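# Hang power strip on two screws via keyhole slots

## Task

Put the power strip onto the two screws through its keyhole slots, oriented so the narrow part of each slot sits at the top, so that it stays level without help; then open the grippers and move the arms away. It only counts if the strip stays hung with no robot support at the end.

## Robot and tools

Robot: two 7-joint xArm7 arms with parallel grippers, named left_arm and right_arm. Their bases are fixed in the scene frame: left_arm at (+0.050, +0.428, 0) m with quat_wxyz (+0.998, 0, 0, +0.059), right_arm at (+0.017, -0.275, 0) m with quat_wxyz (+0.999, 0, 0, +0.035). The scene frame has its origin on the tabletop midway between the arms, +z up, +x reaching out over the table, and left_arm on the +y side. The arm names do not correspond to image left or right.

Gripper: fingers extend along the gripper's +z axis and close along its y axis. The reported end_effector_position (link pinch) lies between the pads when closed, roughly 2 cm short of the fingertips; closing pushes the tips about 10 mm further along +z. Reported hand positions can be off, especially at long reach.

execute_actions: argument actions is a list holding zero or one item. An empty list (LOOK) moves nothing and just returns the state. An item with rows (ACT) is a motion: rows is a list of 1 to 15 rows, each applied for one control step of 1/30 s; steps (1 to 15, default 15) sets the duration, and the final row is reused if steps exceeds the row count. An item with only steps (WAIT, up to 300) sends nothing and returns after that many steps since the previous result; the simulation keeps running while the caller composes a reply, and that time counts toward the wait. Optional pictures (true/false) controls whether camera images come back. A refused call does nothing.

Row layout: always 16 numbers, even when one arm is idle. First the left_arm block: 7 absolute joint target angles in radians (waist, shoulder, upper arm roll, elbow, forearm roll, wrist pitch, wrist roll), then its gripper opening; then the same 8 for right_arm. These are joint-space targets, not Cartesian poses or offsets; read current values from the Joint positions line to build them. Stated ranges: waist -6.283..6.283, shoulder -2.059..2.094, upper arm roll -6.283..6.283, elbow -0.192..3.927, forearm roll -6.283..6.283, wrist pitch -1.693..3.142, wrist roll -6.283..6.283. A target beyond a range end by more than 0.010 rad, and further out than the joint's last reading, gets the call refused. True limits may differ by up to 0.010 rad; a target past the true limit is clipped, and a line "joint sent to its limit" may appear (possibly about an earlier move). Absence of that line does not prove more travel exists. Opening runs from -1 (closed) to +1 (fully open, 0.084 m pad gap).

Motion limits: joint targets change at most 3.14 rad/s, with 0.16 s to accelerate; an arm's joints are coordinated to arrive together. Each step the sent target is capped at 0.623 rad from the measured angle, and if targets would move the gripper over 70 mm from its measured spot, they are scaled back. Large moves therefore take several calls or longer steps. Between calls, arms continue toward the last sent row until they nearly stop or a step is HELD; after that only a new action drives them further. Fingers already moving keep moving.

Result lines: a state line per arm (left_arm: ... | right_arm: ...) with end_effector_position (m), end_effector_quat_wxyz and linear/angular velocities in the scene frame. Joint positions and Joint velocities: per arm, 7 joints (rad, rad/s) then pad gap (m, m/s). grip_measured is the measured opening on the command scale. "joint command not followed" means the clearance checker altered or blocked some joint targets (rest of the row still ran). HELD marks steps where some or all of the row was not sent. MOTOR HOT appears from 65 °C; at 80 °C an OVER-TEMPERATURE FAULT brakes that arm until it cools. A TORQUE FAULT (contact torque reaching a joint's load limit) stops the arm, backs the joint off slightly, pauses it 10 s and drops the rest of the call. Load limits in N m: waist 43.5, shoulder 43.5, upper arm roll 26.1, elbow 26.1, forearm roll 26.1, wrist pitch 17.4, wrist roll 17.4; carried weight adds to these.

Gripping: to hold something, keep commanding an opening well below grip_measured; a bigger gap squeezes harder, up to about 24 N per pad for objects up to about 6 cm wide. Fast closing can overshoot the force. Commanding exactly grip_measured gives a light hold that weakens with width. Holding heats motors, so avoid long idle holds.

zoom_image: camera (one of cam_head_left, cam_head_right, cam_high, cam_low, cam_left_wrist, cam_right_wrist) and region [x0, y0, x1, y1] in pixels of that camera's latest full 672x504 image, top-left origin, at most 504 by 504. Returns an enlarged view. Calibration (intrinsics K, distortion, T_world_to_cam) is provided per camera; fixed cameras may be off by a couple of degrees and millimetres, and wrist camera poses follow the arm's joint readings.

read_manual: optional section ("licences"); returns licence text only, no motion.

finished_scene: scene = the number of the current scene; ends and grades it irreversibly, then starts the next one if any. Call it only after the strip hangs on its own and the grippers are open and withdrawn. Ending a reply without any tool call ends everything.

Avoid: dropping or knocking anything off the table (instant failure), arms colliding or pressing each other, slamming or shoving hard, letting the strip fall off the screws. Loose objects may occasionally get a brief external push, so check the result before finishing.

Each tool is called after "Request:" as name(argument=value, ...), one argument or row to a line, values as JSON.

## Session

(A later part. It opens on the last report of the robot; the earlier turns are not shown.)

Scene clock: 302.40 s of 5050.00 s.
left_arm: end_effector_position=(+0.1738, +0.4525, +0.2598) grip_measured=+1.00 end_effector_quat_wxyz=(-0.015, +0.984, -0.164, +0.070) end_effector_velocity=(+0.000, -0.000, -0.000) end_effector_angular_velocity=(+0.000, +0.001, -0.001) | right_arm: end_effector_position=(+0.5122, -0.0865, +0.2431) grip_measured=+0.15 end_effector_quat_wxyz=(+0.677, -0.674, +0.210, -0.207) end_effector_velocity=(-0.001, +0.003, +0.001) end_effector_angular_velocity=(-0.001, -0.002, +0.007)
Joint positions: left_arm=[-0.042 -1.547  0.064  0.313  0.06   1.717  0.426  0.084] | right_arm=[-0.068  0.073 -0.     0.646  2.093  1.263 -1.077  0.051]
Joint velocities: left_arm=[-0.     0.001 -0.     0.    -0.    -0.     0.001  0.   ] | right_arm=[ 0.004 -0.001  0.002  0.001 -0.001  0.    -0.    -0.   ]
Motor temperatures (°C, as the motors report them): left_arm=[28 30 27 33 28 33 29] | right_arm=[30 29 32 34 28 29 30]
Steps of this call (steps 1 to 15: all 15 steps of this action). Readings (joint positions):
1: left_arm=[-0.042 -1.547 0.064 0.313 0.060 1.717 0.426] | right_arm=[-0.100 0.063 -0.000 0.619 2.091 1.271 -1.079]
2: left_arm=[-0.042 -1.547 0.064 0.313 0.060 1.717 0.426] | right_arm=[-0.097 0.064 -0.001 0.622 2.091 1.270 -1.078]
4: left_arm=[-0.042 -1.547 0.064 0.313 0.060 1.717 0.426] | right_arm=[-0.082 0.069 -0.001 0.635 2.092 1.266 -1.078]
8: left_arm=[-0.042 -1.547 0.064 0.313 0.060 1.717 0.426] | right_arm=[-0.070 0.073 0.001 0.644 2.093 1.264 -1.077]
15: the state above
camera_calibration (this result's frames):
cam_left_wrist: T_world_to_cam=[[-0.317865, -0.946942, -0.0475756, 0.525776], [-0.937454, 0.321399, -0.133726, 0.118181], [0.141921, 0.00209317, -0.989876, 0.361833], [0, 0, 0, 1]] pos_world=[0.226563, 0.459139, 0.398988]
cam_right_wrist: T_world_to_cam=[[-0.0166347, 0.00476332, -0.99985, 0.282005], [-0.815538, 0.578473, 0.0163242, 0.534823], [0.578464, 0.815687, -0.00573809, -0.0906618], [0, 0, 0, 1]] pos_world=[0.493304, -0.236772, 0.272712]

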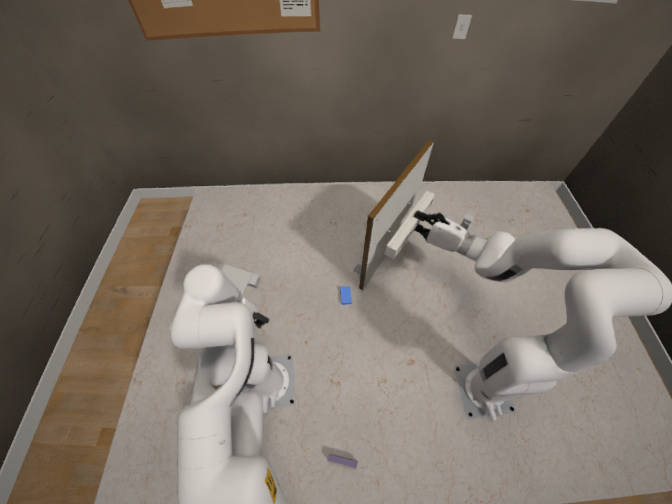

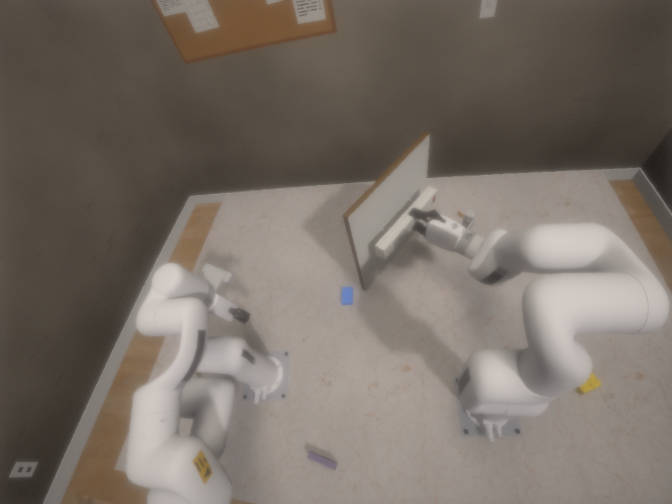

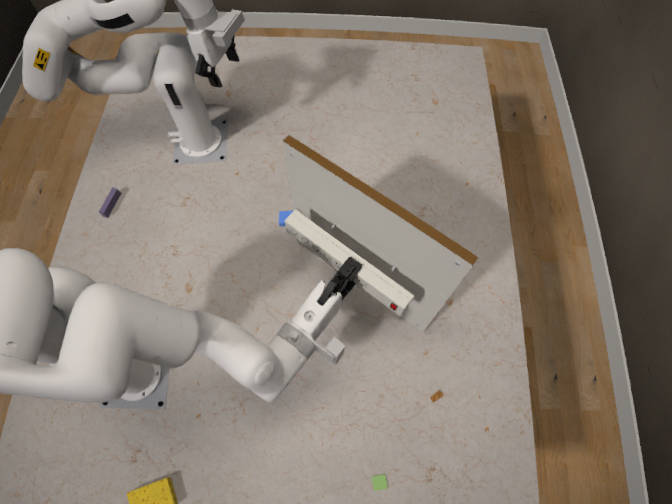

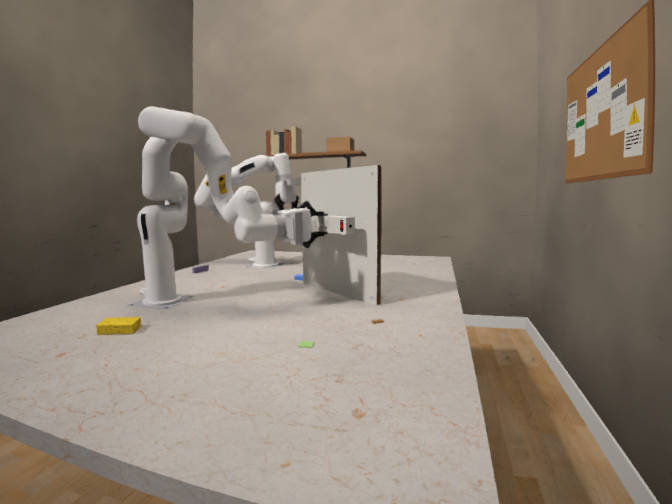

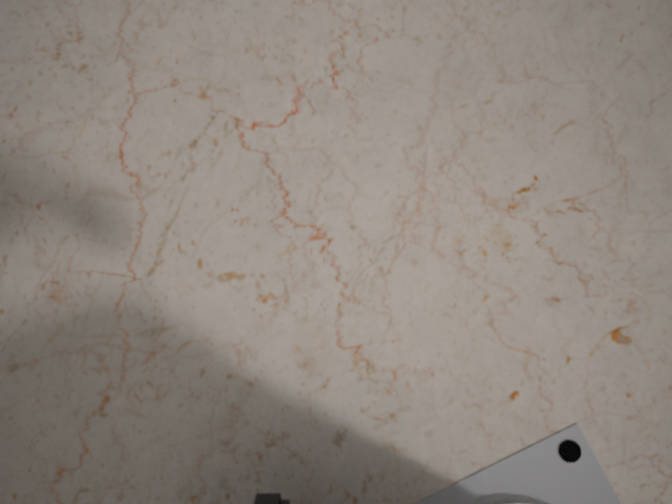

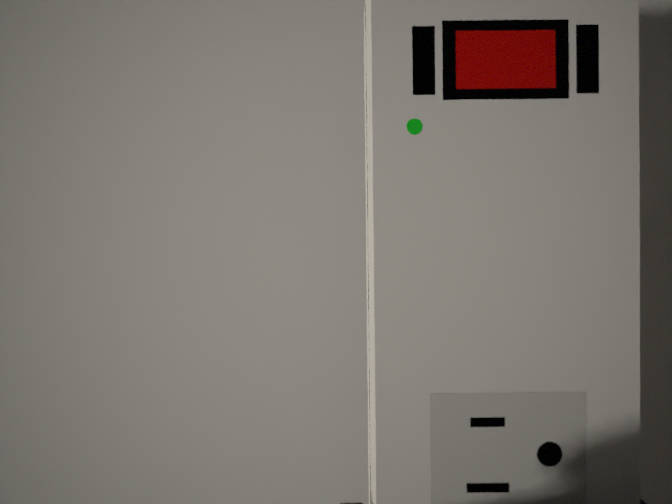

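Request:
execute_actions(
  actions=[
    {"rows":[[-0.042,-1.547,0.064,0.313,0.06,1.717,0.426,1,-0.085,0.092,0,0.670,2.068,1.274,-1.077,-1]],"steps":15},
  ],
)

Scene clock: 321.07 s of 5050.00 s.
left_arm: end_effector_position=(+0.1738, +0.4525, +0.2598) grip_measured=+1.00 end_effector_quat_wxyz=(-0.015, +0.984, -0.164, +0.070) end_effector_velocity=(-0.000, -0.000, -0.000) end_effector_angular_velocity=(-0.001, +0.001, -0.001) | right_arm: end_effector_position=(+0.5177, -0.0905, +0.2438) grip_measured=+0.15 end_effector_quat_wxyz=(+0.677, -0.676, +0.202, -0.208) end_effector_velocity=(+0.001, -0.001, +0.000) end_effector_angular_velocity=(+0.000, -0.001, -0.000)
Joint positions: left_arm=[-0.042 -1.547  0.064  0.313  0.06   1.717  0.426  0.084] | right_arm=[-0.085  0.092  0.     0.67   2.068  1.274 -1.077  0.051]
Joint velocities: left_arm=[-0.001  0.     0.    -0.    -0.     0.001 -0.     0.   ] | right_arm=[-0.002  0.001 -0.     0.002 -0.001  0.001 -0.     0.   ]
Motor temperatures (°C, as the motors report them): left_arm=[28 30 27 33 28 33 29] | right_arm=[30 29 32 34 28 29 30]
Steps of this call (steps 1 to 15: the robot went on to your last target; steps 16 to 90: nothing new was sent; then 15.17 s passed at rest; steps 91 to 105: all 15 steps of this action). Readings (joint positions):
91: left_arm=[-0.042 -1.547 0.064 0.313 0.060 1.717 0.426] | right_arm=[-0.068 0.073 0.000 0.646 2.093 1.263 -1.077]
92: left_arm=[-0.042 -1.547 0.064 0.313 0.060 1.717 0.426] | right_arm=[-0.070 0.075 0.001 0.649 2.089 1.265 -1.077]
94: left_arm=[-0.042 -1.547 0.064 0.313 0.060 1.717 0.426] | right_arm=[-0.078 0.085 0.001 0.661 2.078 1.270 -1.077]
98: left_arm=[-0.042 -1.547 0.064 0.313 0.060 1.717 0.426] | right_arm=[-0.084 0.091 -0.001 0.668 2.070 1.273 -1.077]
105: the state above
camera_calibration (this result's frames):
cam_left_wrist: T_world_to_cam=[[-0.317865, -0.946942, -0.0475755, 0.525776], [-0.937454, 0.321399, -0.133726, 0.118181], [0.141921, 0.00209308, -0.989876, 0.361833], [0, 0, 0, 1]] pos_world=[0.226564, 0.459139, 0.398988]
cam_right_wrist: T_world_to_cam=[[-0.00605226, -0.000870085, -0.999981, 0.276829], [-0.821354, 0.570402, 0.00447483, 0.546773], [0.570387, 0.821365, -0.00416687, -0.0862645], [0, 0, 0, 1]] pos_world=[0.499974, -0.240785, 0.274018]

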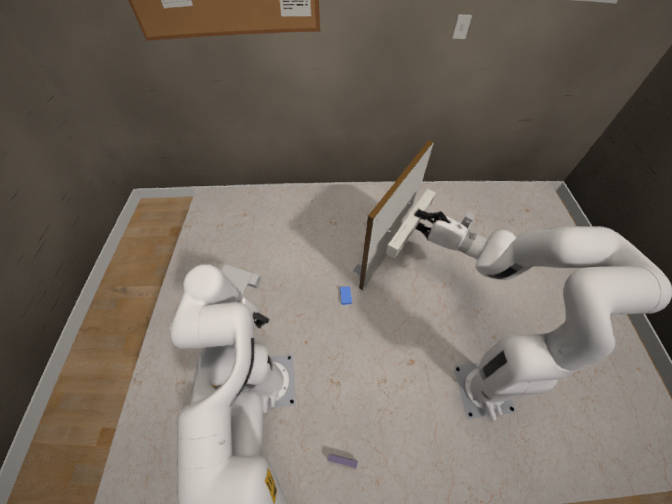

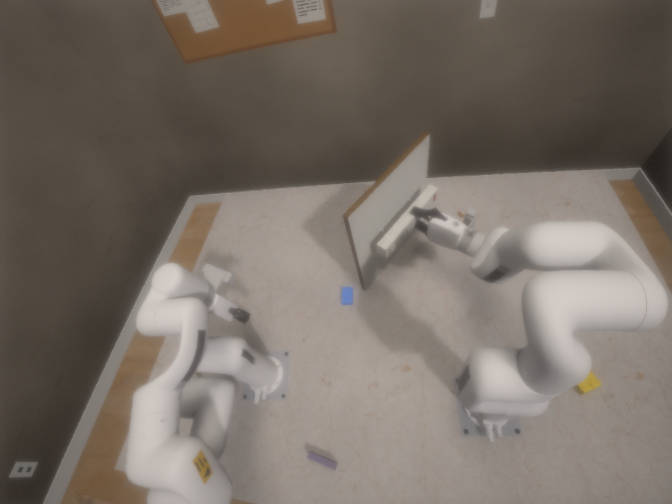

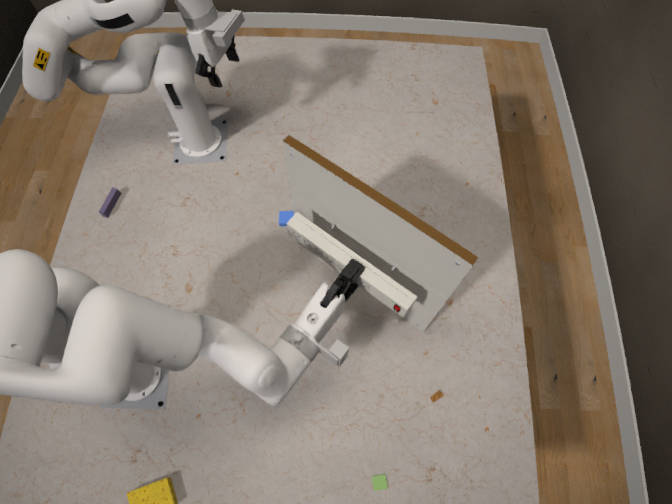

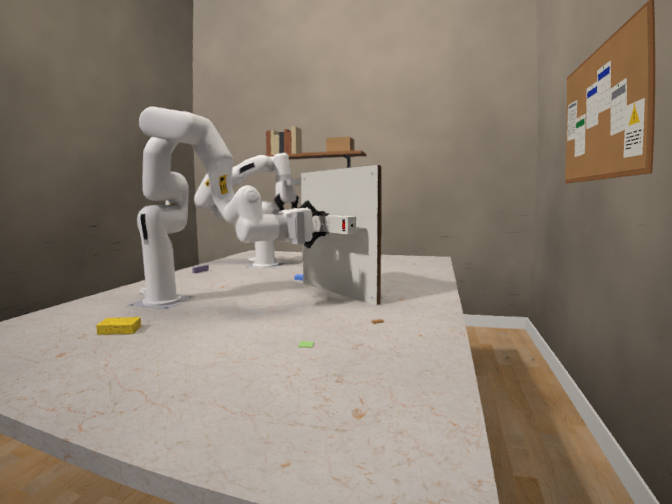

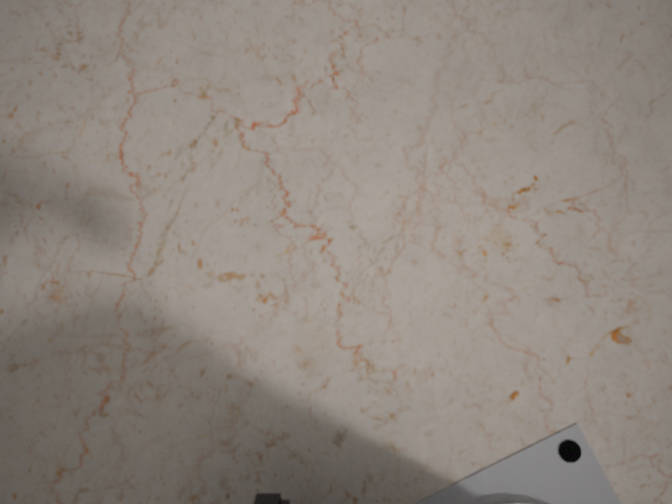

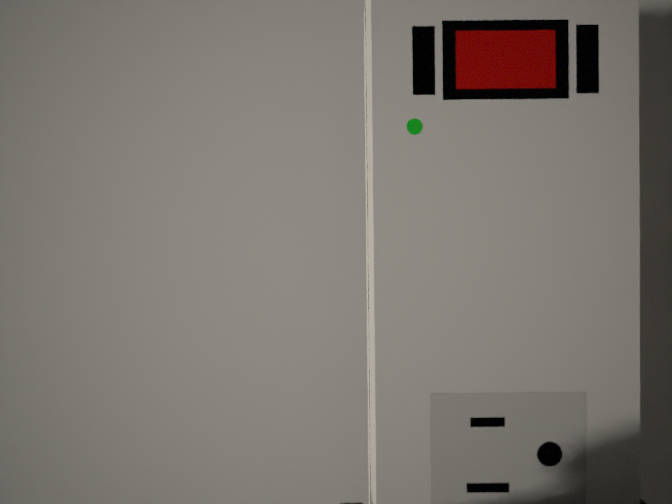

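Request:
execute_actions(
  actions=[
    {"rows":[[-0.042,-1.547,0.064,0.313,0.06,1.717,0.426,1,-0.0945,0.185,0,0.661,2.104,1.342,-1.162,-1]],"steps":15},
  ],
  pictures=false,
)

Request:
execute_actions(
  actions=[
    {"steps":8},
  ],
)

Scene clock: 329.07 s of 5050.00 s.
left_arm: end_effector_position=(+0.1738, +0.4525, +0.2598) grip_measured=+1.00 end_effector_quat_wxyz=(-0.015, +0.984, -0.164, +0.070) end_effector_velocity=(+0.000, -0.000, +0.000) end_effector_angular_velocity=(-0.000, -0.001, -0.001) | right_arm: end_effector_position=(+0.5159, -0.0911, +0.2139) grip_measured=+0.15 end_effector_quat_wxyz=(+0.684, -0.666, +0.207, -0.211) end_effector_velocity=(-0.003, -0.000, -0.007) end_effector_angular_velocity=(+0.002, +0.008, -0.002)
Joint positions: left_arm=[-0.042 -1.547  0.064  0.313  0.06   1.717  0.426  0.084] | right_arm=[-0.094  0.183 -0.     0.662  2.104  1.341 -1.161  0.051]
Joint velocities: left_arm=[ 0.    -0.     0.     0.    -0.    -0.001  0.001 -0.   ] | right_arm=[-0.001  0.011 -0.    -0.008  0.004  0.006 -0.009  0.   ]
Motor temperatures (°C, as the motors report them): left_arm=[28 30 27 33 28 33 29] | right_arm=[30 29 32 34 28 29 30]
Steps of this call (steps 1 to 15: the robot went on to your last target; steps 16 to 90: nothing new was sent; then 4.50 s passed at rest; steps 91 to 105: all 15 steps of this action). Readings (joint positions):
91: left_arm=[-0.042 -1.547 0.064 0.313 0.060 1.717 0.426] | right_arm=[-0.085 0.092 -0.000 0.670 2.068 1.274 -1.077]
92: left_arm=[-0.042 -1.547 0.064 0.313 0.060 1.717 0.426] | right_arm=[-0.085 0.095 -0.000 0.670 2.070 1.278 -1.081]
94: left_arm=[-0.042 -1.547 0.064 0.313 0.060 1.717 0.426] | right_arm=[-0.089 0.126 0.000 0.670 2.083 1.304 -1.112]
98: left_arm=[-0.042 -1.547 0.064 0.313 0.060 1.717 0.426] | right_arm=[-0.093 0.177 -0.000 0.658 2.099 1.332 -1.151]
105: the state above

Scene clock: 329.33 s of 5050.00 s.
left_arm: end_effector_position=(+0.1738, +0.4525, +0.2598) grip_measured=+1.00 end_effector_quat_wxyz=(-0.015, +0.984, -0.164, +0.070) end_effector_velocity=(-0.000, +0.000, -0.000) end_effector_angular_velocity=(+0.000, +0.002, -0.000) | right_arm: end_effector_position=(+0.5156, -0.0911, +0.2131) grip_measured=+0.15 end_effector_quat_wxyz=(+0.684, -0.667, +0.207, -0.211) end_effector_velocity=(-0.000, -0.000, -0.001) end_effector_angular_velocity=(-0.000, +0.001, +0.000)
Joint positions: left_arm=[-0.042 -1.547  0.064  0.313  0.06   1.717  0.426  0.084] | right_arm=[-0.094  0.185 -0.     0.661  2.104  1.342 -1.162  0.051]
Joint velocities: left_arm=[ 0.     0.001 -0.    -0.     0.     0.001  0.     0.   ] | right_arm=[-0.     0.001 -0.    -0.001 -0.     0.001 -0.001 -0.   ]
Motor temperatures (°C, as the motors report them): left_arm=[28 30 27 33 28 33 29] | right_arm=[30 29 32 34 28 29 30]
Steps of this call (steps 1 to 8: the robot went on to your last target). Readings (joint positions):
1: left_arm=[-0.042 -1.547 0.064 0.313 0.060 1.717 0.426] | right_arm=[-0.094 0.184 -0.000 0.662 2.104 1.342 -1.161]
2: left_arm=[-0.042 -1.547 0.064 0.313 0.060 1.717 0.426] | right_arm=[-0.094 0.184 -0.000 0.661 2.104 1.342 -1.162]
4: left_arm=[-0.042 -1.547 0.064 0.313 0.060 1.717 0.426] | right_arm=[-0.094 0.184 0.000 0.661 2.104 1.342 -1.162]
8: the state above
camera_calibration (this result's frames):
cam_left_wrist: T_world_to_cam=[[-0.317865, -0.946942, -0.0475756, 0.525776], [-0.937454, 0.321399, -0.133726, 0.118181], [0.141921, 0.00209314, -0.989876, 0.361833], [0, 0, 0, 1]] pos_world=[0.226564, 0.459139, 0.398988]
cam_right_wrist: T_world_to_cam=[[-0.00214584, 0.0221619, -0.999752, 0.246164], [-0.814379, 0.580149, 0.0146084, 0.540626], [0.580329, 0.814209, 0.0168033, -0.0950038], [0, 0, 0, 1]] pos_world=[0.495937, -0.241746, 0.239802]

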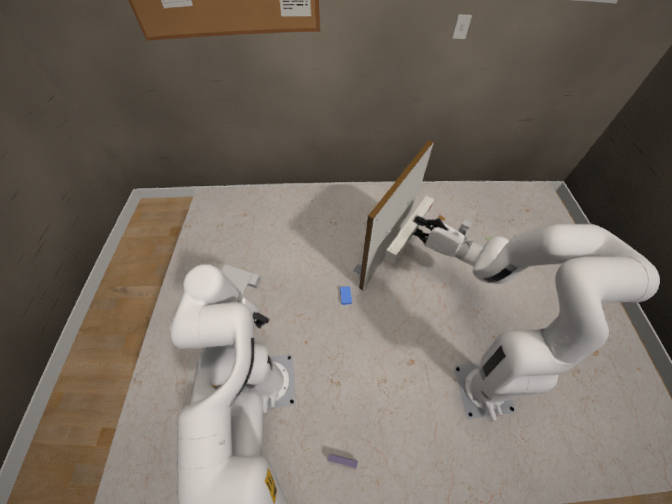

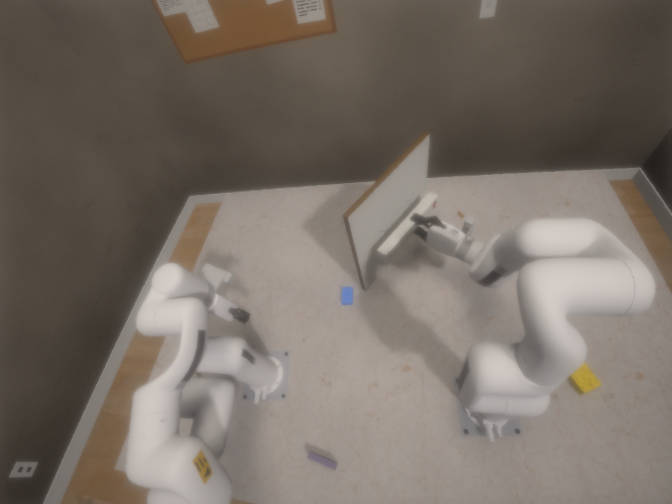

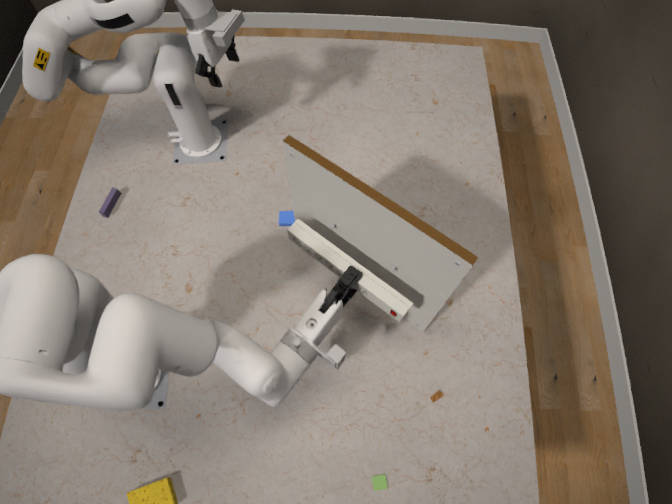

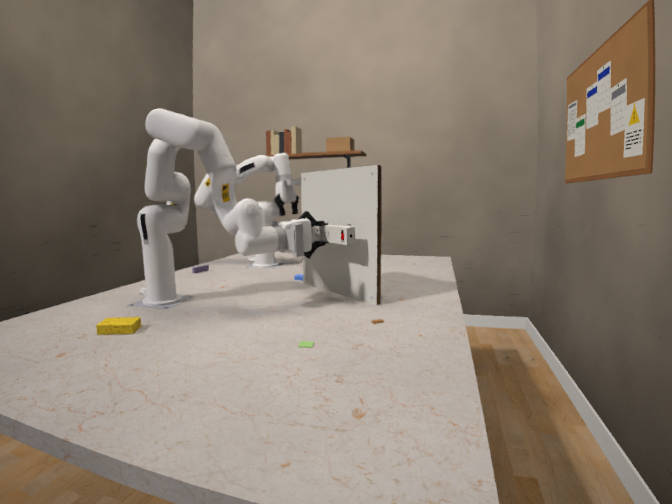

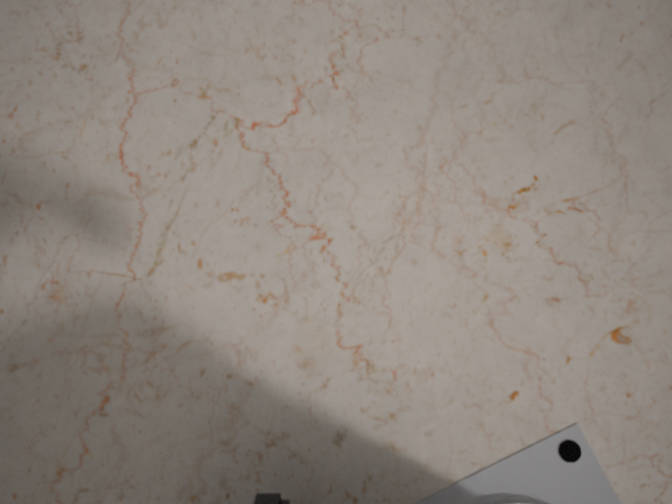

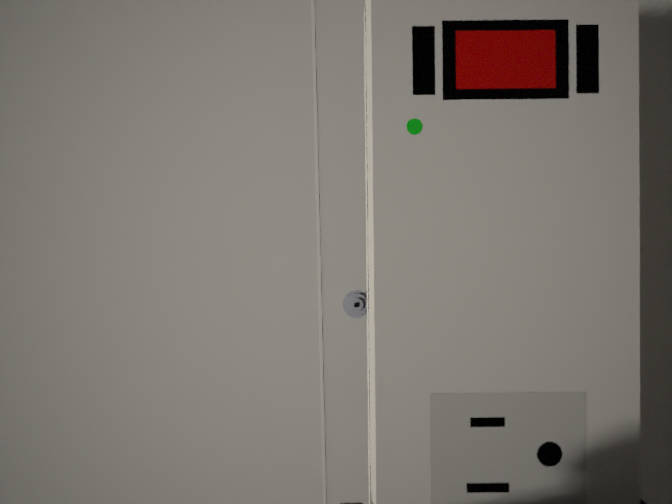

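Request:
execute_actions(
  actions=[
    {"rows":[[-0.042,-1.547,0.064,0.313,0.06,1.717,0.426,1,-0.083,0.090,0,0.667,2.070,1.273,-1.077,-1]],"steps":15},
  ],
  pictures=false,
)

Request:
execute_actions(
  actions=[
    {"rows":[[-0.042,-1.547,0.064,0.313,0.06,1.717,0.426,1,-0.0536,0.1166,0,0.702,2.095,1.2534,-1.081,-1]],"steps":15},
  ],
)

Scene clock: 343.30 s of 5050.00 s.
left_arm: end_effector_position=(+0.1738, +0.4525, +0.2598) grip_measured=+1.00 end_effector_quat_wxyz=(-0.015, +0.984, -0.164, +0.070) end_effector_velocity=(+0.000, +0.000, +0.001) end_effector_angular_velocity=(+0.000, -0.002, +0.001) | right_arm: end_effector_position=(+0.5167, -0.0900, +0.2426) grip_measured=+0.15 end_effector_quat_wxyz=(+0.677, -0.676, +0.203, -0.207) end_effector_velocity=(+0.002, +0.000, +0.007) end_effector_angular_velocity=(-0.001, -0.009, +0.001)
Joint positions: left_arm=[-0.042 -1.547  0.064  0.313  0.06   1.717  0.426  0.084] | right_arm=[-0.083  0.092  0.     0.666  2.07   1.274 -1.078  0.051]
Joint velocities: left_arm=[ 0.     0.001 -0.     0.001  0.    -0.002 -0.001  0.   ] | right_arm=[ 0.001 -0.011  0.001  0.008 -0.003 -0.005  0.009 -0.   ]
Motor temperatures (°C, as the motors report them): left_arm=[28 30 27 33 28 33 29] | right_arm=[30 29 32 34 28 29 30]
Steps of this call (steps 1 to 15: the robot went on to your last target; steps 16 to 90: nothing new was sent; then 10.47 s passed at rest; steps 91 to 105: all 15 steps of this action). Readings (joint positions):
91: left_arm=[-0.042 -1.547 0.064 0.313 0.060 1.717 0.426] | right_arm=[-0.094 0.185 -0.000 0.661 2.104 1.342 -1.162]
92: left_arm=[-0.042 -1.547 0.064 0.313 0.060 1.717 0.426] | right_arm=[-0.094 0.182 -0.000 0.661 2.102 1.338 -1.158]
94: left_arm=[-0.042 -1.547 0.064 0.313 0.060 1.717 0.426] | right_arm=[-0.090 0.151 -0.000 0.660 2.090 1.312 -1.127]
98: left_arm=[-0.042 -1.547 0.064 0.313 0.060 1.717 0.426] | right_arm=[-0.084 0.098 0.000 0.670 2.075 1.283 -1.088]
105: the state above

Scene clock: 343.80 s of 5050.00 s.
left_arm: end_effector_position=(+0.1738, +0.4525, +0.2598) grip_measured=+1.00 end_effector_quat_wxyz=(-0.015, +0.984, -0.164, +0.070) end_effector_velocity=(-0.000, +0.000, +0.000) end_effector_angular_velocity=(-0.001, -0.001, +0.002) | right_arm: end_effector_position=(+0.5266, -0.0805, +0.2431) grip_measured=+0.15 end_effector_quat_wxyz=(+0.677, -0.677, +0.202, -0.209) end_effector_velocity=(-0.000, +0.003, +0.000) end_effector_angular_velocity=(-0.000, -0.001, +0.005)
Joint positions: left_arm=[-0.042 -1.547  0.064  0.313  0.06   1.717  0.426  0.084] | right_arm=[-0.054  0.116 -0.     0.702  2.095  1.254 -1.081  0.051]
Joint velocities: left_arm=[ 0.001  0.     0.     0.001 -0.     0.    -0.    -0.   ] | right_arm=[ 0.004  0.001  0.002  0.003  0.001 -0.001 -0.     0.   ]
Motor temperatures (°C, as the motors report them): left_arm=[28 30 27 33 28 33 29] | right_arm=[30 29 32 34 28 29 30]
Steps of this call (steps 1 to 15: all 15 steps of this action). Readings (joint positions):
1: left_arm=[-0.042 -1.547 0.064 0.313 0.060 1.717 0.426] | right_arm=[-0.083 0.091 -0.000 0.667 2.070 1.273 -1.078]
2: left_arm=[-0.042 -1.547 0.064 0.313 0.060 1.717 0.426] | right_arm=[-0.080 0.093 -0.001 0.670 2.073 1.271 -1.078]
4: left_arm=[-0.042 -1.547 0.064 0.313 0.060 1.717 0.426] | right_arm=[-0.067 0.106 -0.001 0.687 2.085 1.262 -1.080]
8: left_arm=[-0.042 -1.547 0.064 0.313 0.060 1.717 0.426] | right_arm=[-0.056 0.115 0.001 0.699 2.093 1.256 -1.081]
15: the state above
camera_calibration (this result's frames):
cam_left_wrist: T_world_to_cam=[[-0.317865, -0.946942, -0.0475756, 0.525776], [-0.937454, 0.321399, -0.133726, 0.118181], [0.141922, 0.00209305, -0.989876, 0.361833], [0, 0, 0, 1]] pos_world=[0.226563, 0.459139, 0.398988]
cam_right_wrist: T_world_to_cam=[[-0.0054519, -0.00337546, -0.999979, 0.275667], [-0.820507, 0.571631, 0.00254386, 0.548518], [0.571611, 0.820504, -0.00588606, -0.09984], [0, 0, 0, 1]] pos_world=[0.508635, -0.2307, 0.273678]

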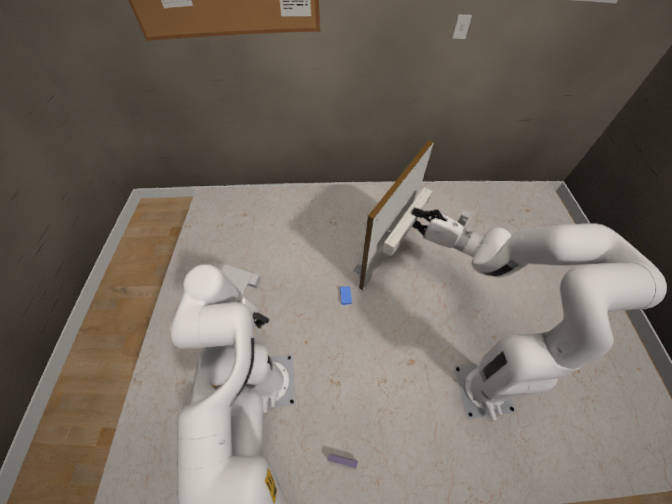

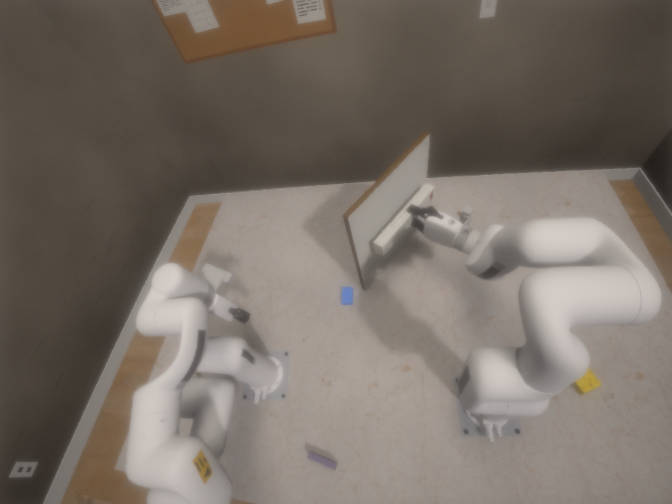

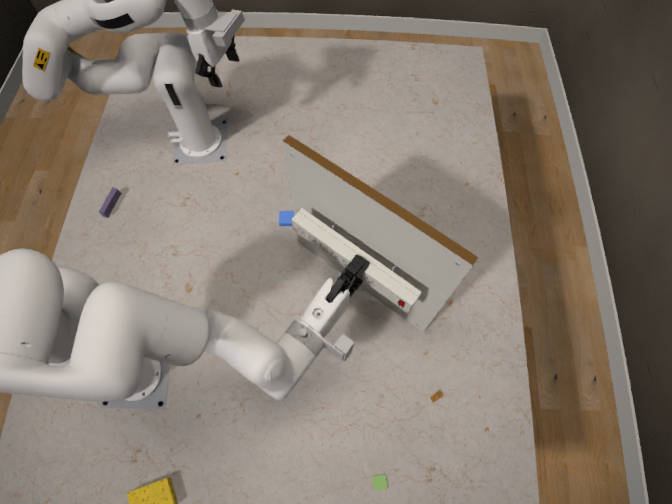

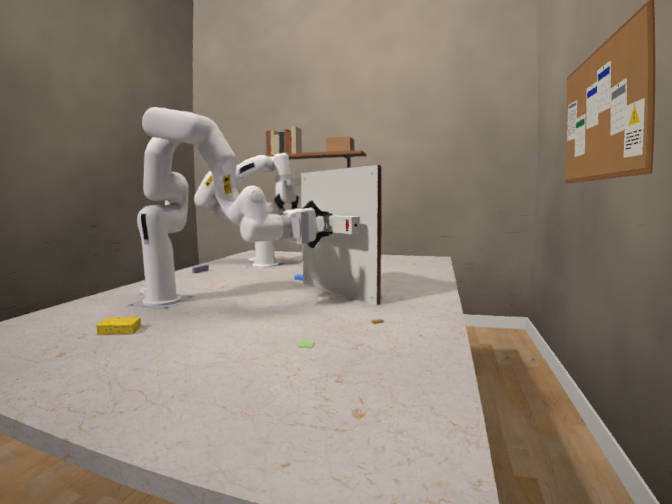

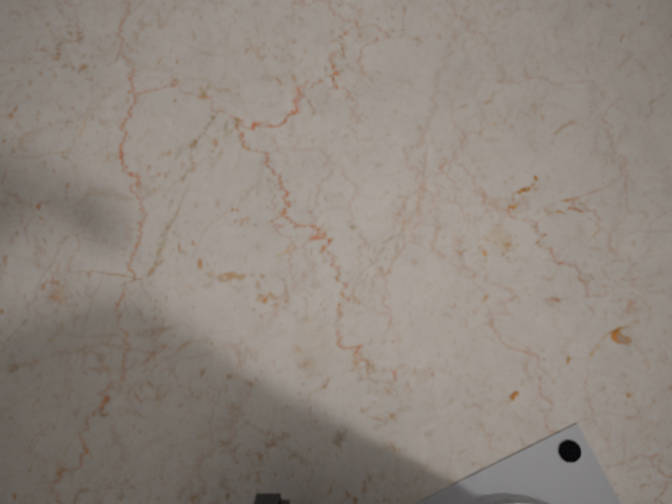

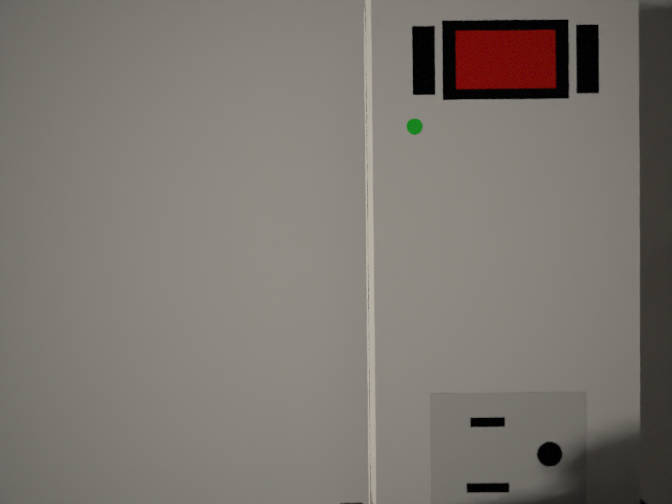

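Request:
execute_actions(
  actions=[
    {"rows":[[-0.042,-1.547,0.064,0.313,0.06,1.717,0.426,1,-0.0464,0.1084,0,0.6915,2.1012,1.2511,-1.081,-1]],"steps":12},
  ],
  pictures=false,
)

Request:
execute_actions(
  actions=[
    {"rows":[[-0.042,-1.547,0.064,0.313,0.06,1.717,0.426,1,-0.0317,0.1217,0,0.709,2.1138,1.2413,-1.083,-1]],"steps":15},
  ],
)

Scene clock: 352.17 s of 5050.00 s.
left_arm: end_effector_position=(+0.1738, +0.4525, +0.2598) grip_measured=+1.00 end_effector_quat_wxyz=(-0.015, +0.984, -0.164, +0.070) end_effector_velocity=(-0.000, +0.000, -0.000) end_effector_angular_velocity=(+0.000, +0.000, +0.000) | right_arm: end_effector_position=(+0.5235, -0.0778, +0.2430) grip_measured=+0.15 end_effector_quat_wxyz=(+0.677, -0.677, +0.203, -0.207) end_effector_velocity=(-0.001, +0.000, -0.000) end_effector_angular_velocity=(+0.000, +0.002, -0.000)
Joint positions: left_arm=[-0.042 -1.547  0.064  0.313  0.06   1.717  0.426  0.084] | right_arm=[-0.047  0.109 -0.     0.692  2.101  1.251 -1.081  0.051]
Joint velocities: left_arm=[ 0. -0.  0. -0.  0.  0.  0. -0.] | right_arm=[ 0.001 -0.002  0.    -0.003  0.001 -0.001  0.     0.   ]
Motor temperatures (°C, as the motors report them): left_arm=[28 30 27 33 28 33 29] | right_arm=[30 29 32 34 28 29 30]
Steps of this call (steps 1 to 15: the robot went on to your last target; steps 16 to 90: nothing new was sent; then 4.97 s passed at rest; steps 91 to 102: all 12 steps of this action). Readings (joint positions):
91: left_arm=[-0.042 -1.547 0.064 0.313 0.060 1.717 0.426] | right_arm=[-0.054 0.117 -0.000 0.702 2.095 1.253 -1.081]
92: left_arm=[-0.042 -1.547 0.064 0.313 0.060 1.717 0.426] | right_arm=[-0.052 0.115 -0.000 0.700 2.096 1.253 -1.081]
94: left_arm=[-0.042 -1.547 0.064 0.313 0.060 1.717 0.426] | right_arm=[-0.049 0.111 -0.000 0.695 2.099 1.252 -1.081]
98: left_arm=[-0.042 -1.547 0.064 0.313 0.060 1.717 0.426] | right_arm=[-0.047 0.109 0.000 0.692 2.101 1.251 -1.081]
102: the state above

Scene clock: 352.67 s of 5050.00 s.
left_arm: end_effector_position=(+0.1738, +0.4525, +0.2598) grip_measured=+1.00 end_effector_quat_wxyz=(-0.015, +0.984, -0.164, +0.070) end_effector_velocity=(-0.000, +0.000, -0.000) end_effector_angular_velocity=(+0.001, +0.001, +0.001) | right_arm: end_effector_position=(+0.5280, -0.0727, +0.2428) grip_measured=+0.15 end_effector_quat_wxyz=(+0.676, -0.677, +0.203, -0.208) end_effector_velocity=(-0.000, +0.001, -0.000) end_effector_angular_velocity=(+0.000, +0.001, +0.002)
Joint positions: left_arm=[-0.042 -1.547  0.064  0.313  0.06   1.717  0.426  0.084] | right_arm=[-0.032  0.122 -0.     0.709  2.114  1.241 -1.083  0.051]
Joint velocities: left_arm=[ 0.001  0.    -0.001 -0.     0.    -0.    -0.001  0.   ] | right_arm=[ 0.002  0.001  0.001  0.     0.001 -0.     0.    -0.   ]
Motor temperatures (°C, as the motors report them): left_arm=[28 30 27 33 28 33 29] | right_arm=[30 29 32 34 28 29 30]
Steps of this call (steps 1 to 15: all 15 steps of this action). Readings (joint positions):
1: left_arm=[-0.042 -1.547 0.064 0.313 0.060 1.717 0.426] | right_arm=[-0.046 0.109 -0.000 0.692 2.101 1.251 -1.081]
2: left_arm=[-0.042 -1.547 0.064 0.313 0.060 1.717 0.426] | right_arm=[-0.044 0.110 -0.001 0.694 2.103 1.249 -1.081]
4: left_arm=[-0.042 -1.547 0.064 0.313 0.060 1.717 0.426] | right_arm=[-0.037 0.117 -0.000 0.703 2.109 1.245 -1.082]
8: left_arm=[-0.042 -1.547 0.064 0.313 0.060 1.717 0.426] | right_arm=[-0.033 0.121 0.001 0.708 2.113 1.242 -1.083]
15: the state above
camera_calibration (this result's frames):
cam_left_wrist: T_world_to_cam=[[-0.317865, -0.946942, -0.0475755, 0.525776], [-0.937454, 0.321399, -0.133726, 0.118181], [0.141921, 0.0020931, -0.989876, 0.361833], [0, 0, 0, 1]] pos_world=[0.226564, 0.459139, 0.398988]
cam_right_wrist: T_world_to_cam=[[-0.00797145, -0.00285901, -0.999964, 0.276729], [-0.820862, 0.571105, 0.00491084, 0.544743], [0.571071, 0.820872, -0.00689939, -0.106495], [0, 0, 0, 1]] pos_world=[0.510181, -0.222896, 0.273309]

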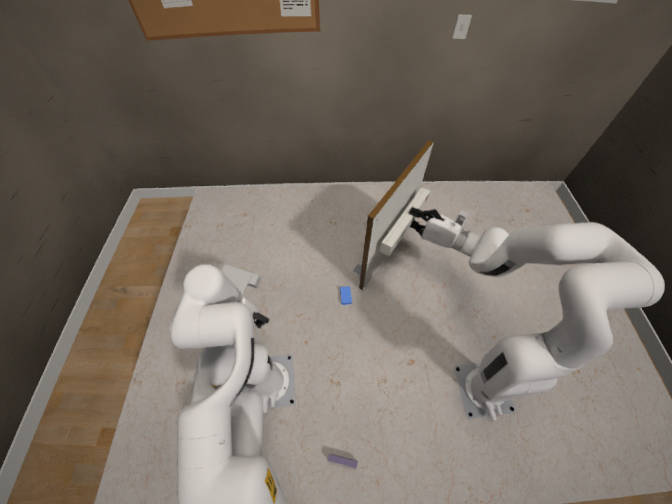

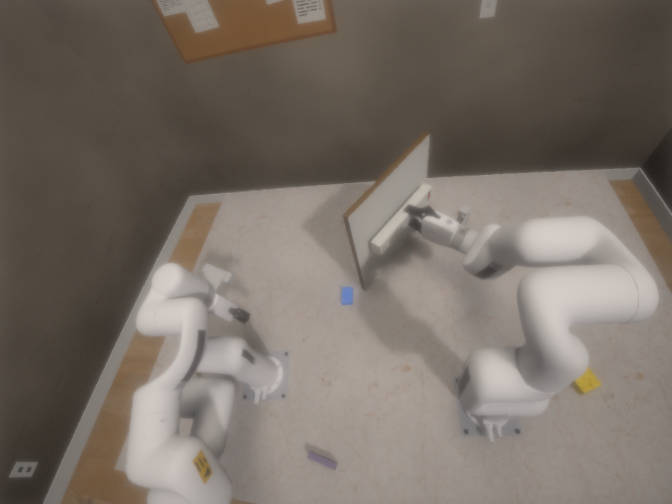

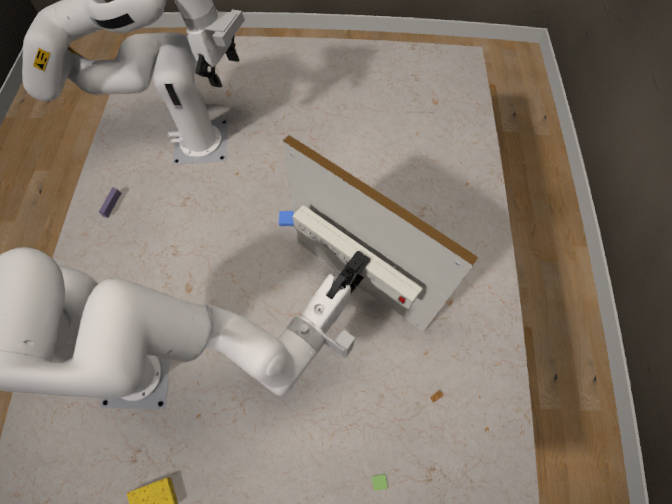

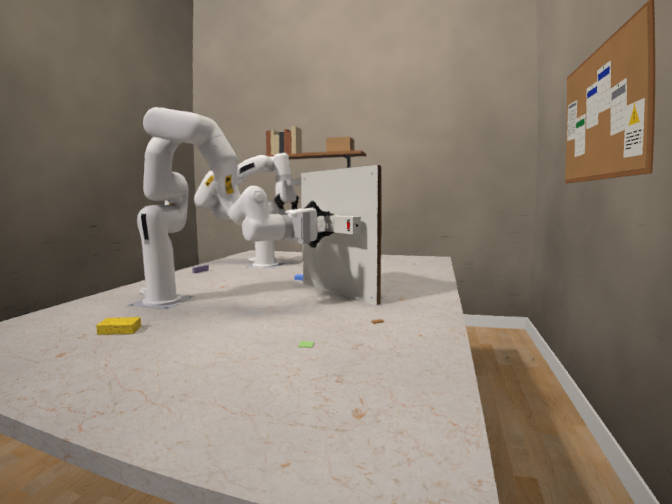

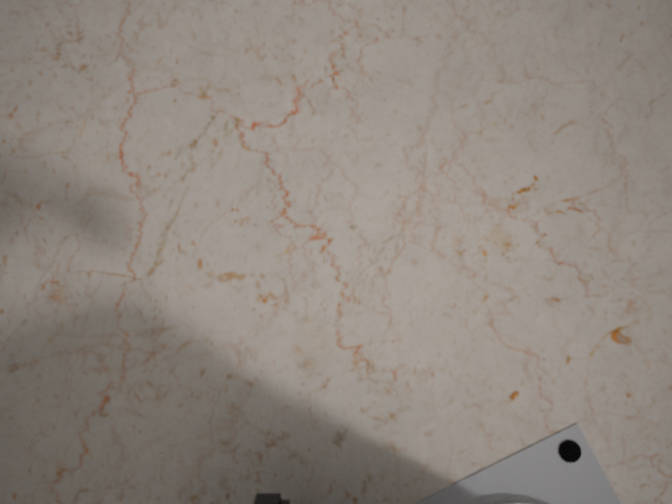

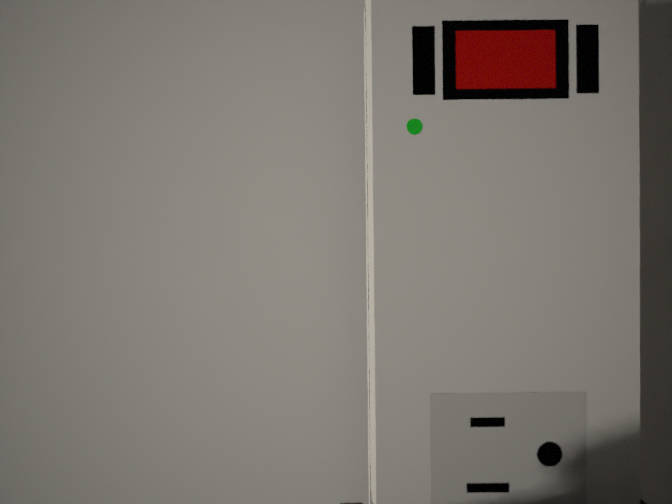

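Request:
execute_actions(
  actions=[
    {"rows":[[-0.042,-1.547,0.064,0.313,0.06,1.717,0.426,1,-0.0212,0.1312,0,0.7215,2.1228,1.2343,-1.0845,-1]],"steps":15},
  ],
)

Scene clock: 357.13 s of 5050.00 s.
left_arm: end_effector_position=(+0.1738, +0.4525, +0.2598) grip_measured=+1.00 end_effector_quat_wxyz=(-0.015, +0.984, -0.164, +0.070) end_effector_velocity=(+0.000, +0.000, +0.001) end_effector_angular_velocity=(+0.001, -0.002, -0.000) | right_arm: end_effector_position=(+0.5313, -0.0690, +0.2426) grip_measured=+0.15 end_effector_quat_wxyz=(+0.676, -0.677, +0.203, -0.208) end_effector_velocity=(-0.000, +0.001, -0.000) end_effector_angular_velocity=(-0.001, +0.001, +0.002)
Joint positions: left_arm=[-0.042 -1.547  0.064  0.313  0.06   1.717  0.426  0.084] | right_arm=[-0.021  0.131 -0.     0.721  2.123  1.234 -1.084  0.051]
Joint velocities: left_arm=[ 0.    -0.    -0.001  0.002  0.    -0.     0.     0.   ] | right_arm=[ 0.001  0.001  0.001  0.001  0.    -0.001 -0.    -0.   ]
Motor temperatures (°C, as the motors report them): left_arm=[28 30 27 33 28 33 29] | right_arm=[30 29 32 34 28 29 30]
Steps of this call (steps 1 to 15: the robot went on to your last target; steps 16 to 90: nothing new was sent; then 0.97 s passed at rest; steps 91 to 105: all 15 steps of this action). Readings (joint positions):
91: left_arm=[-0.042 -1.547 0.064 0.313 0.060 1.717 0.426] | right_arm=[-0.032 0.122 -0.000 0.709 2.114 1.241 -1.083]
92: left_arm=[-0.042 -1.547 0.064 0.313 0.060 1.717 0.426] | right_arm=[-0.030 0.123 -0.000 0.711 2.116 1.240 -1.083]
94: left_arm=[-0.042 -1.547 0.064 0.313 0.060 1.717 0.426] | right_arm=[-0.025 0.128 -0.000 0.717 2.120 1.237 -1.084]
98: left_arm=[-0.042 -1.547 0.064 0.313 0.060 1.717 0.426] | right_arm=[-0.022 0.131 0.000 0.721 2.122 1.235 -1.084]
105: the state above
camera_calibration (this result's frames):
cam_left_wrist: T_world_to_cam=[[-0.317865, -0.946942, -0.0475756, 0.525776], [-0.937454, 0.321399, -0.133726, 0.118181], [0.141921, 0.00209314, -0.989876, 0.361833], [0, 0, 0, 1]] pos_world=[0.226564, 0.459139, 0.398988]
cam_right_wrist: T_world_to_cam=[[-0.00735936, -0.00368449, -0.999966, 0.276197], [-0.820718, 0.57132, 0.00393507, 0.545482], [0.571286, 0.820719, -0.00722848, -0.111484], [0, 0, 0, 1]] pos_world=[0.513409, -0.21913, 0.273235]

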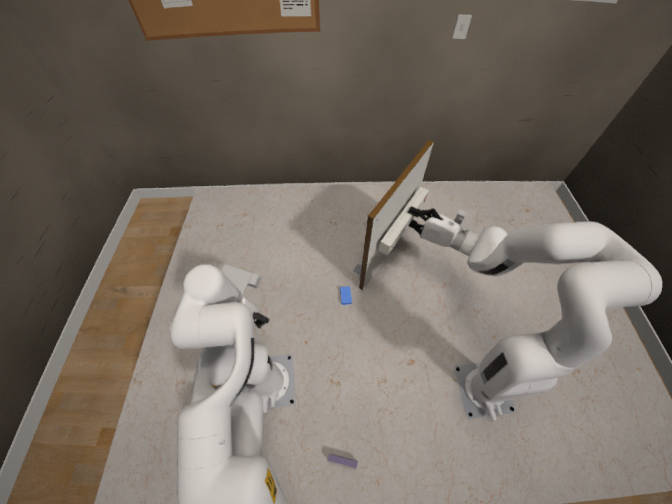

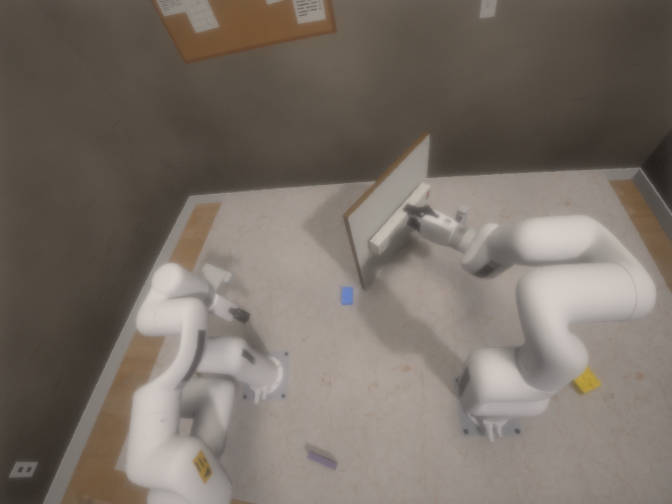

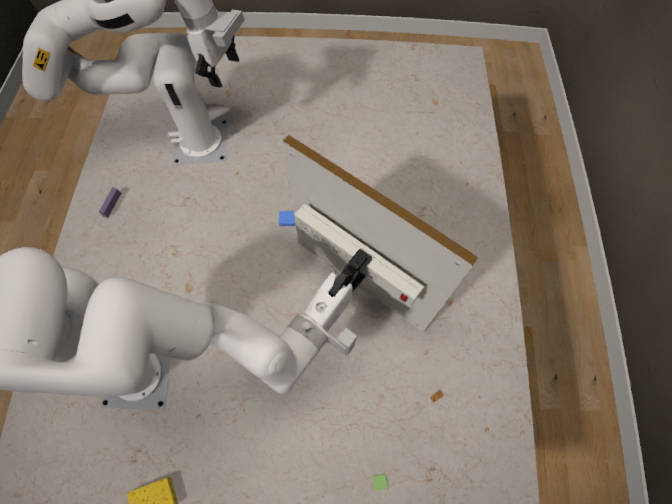

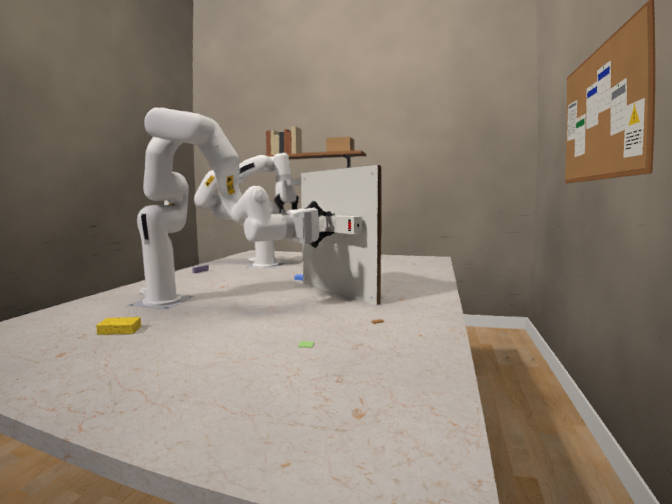

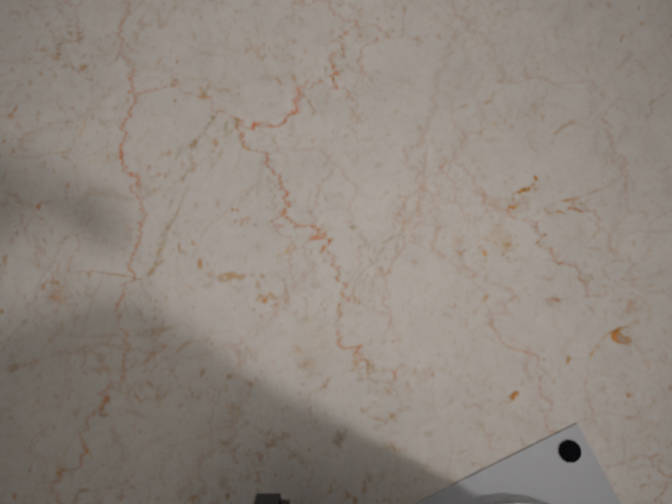

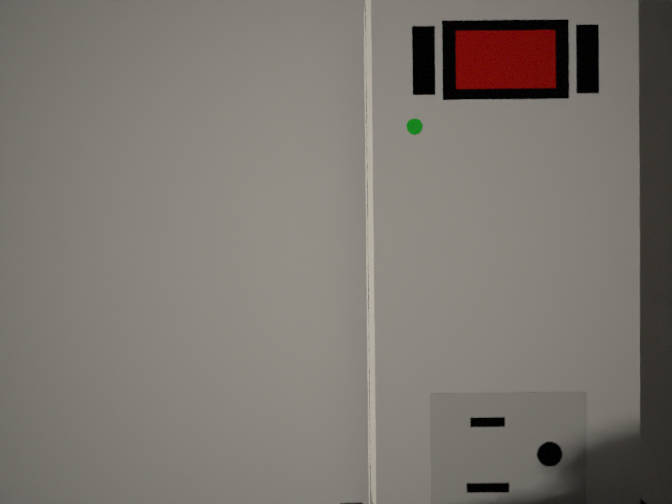

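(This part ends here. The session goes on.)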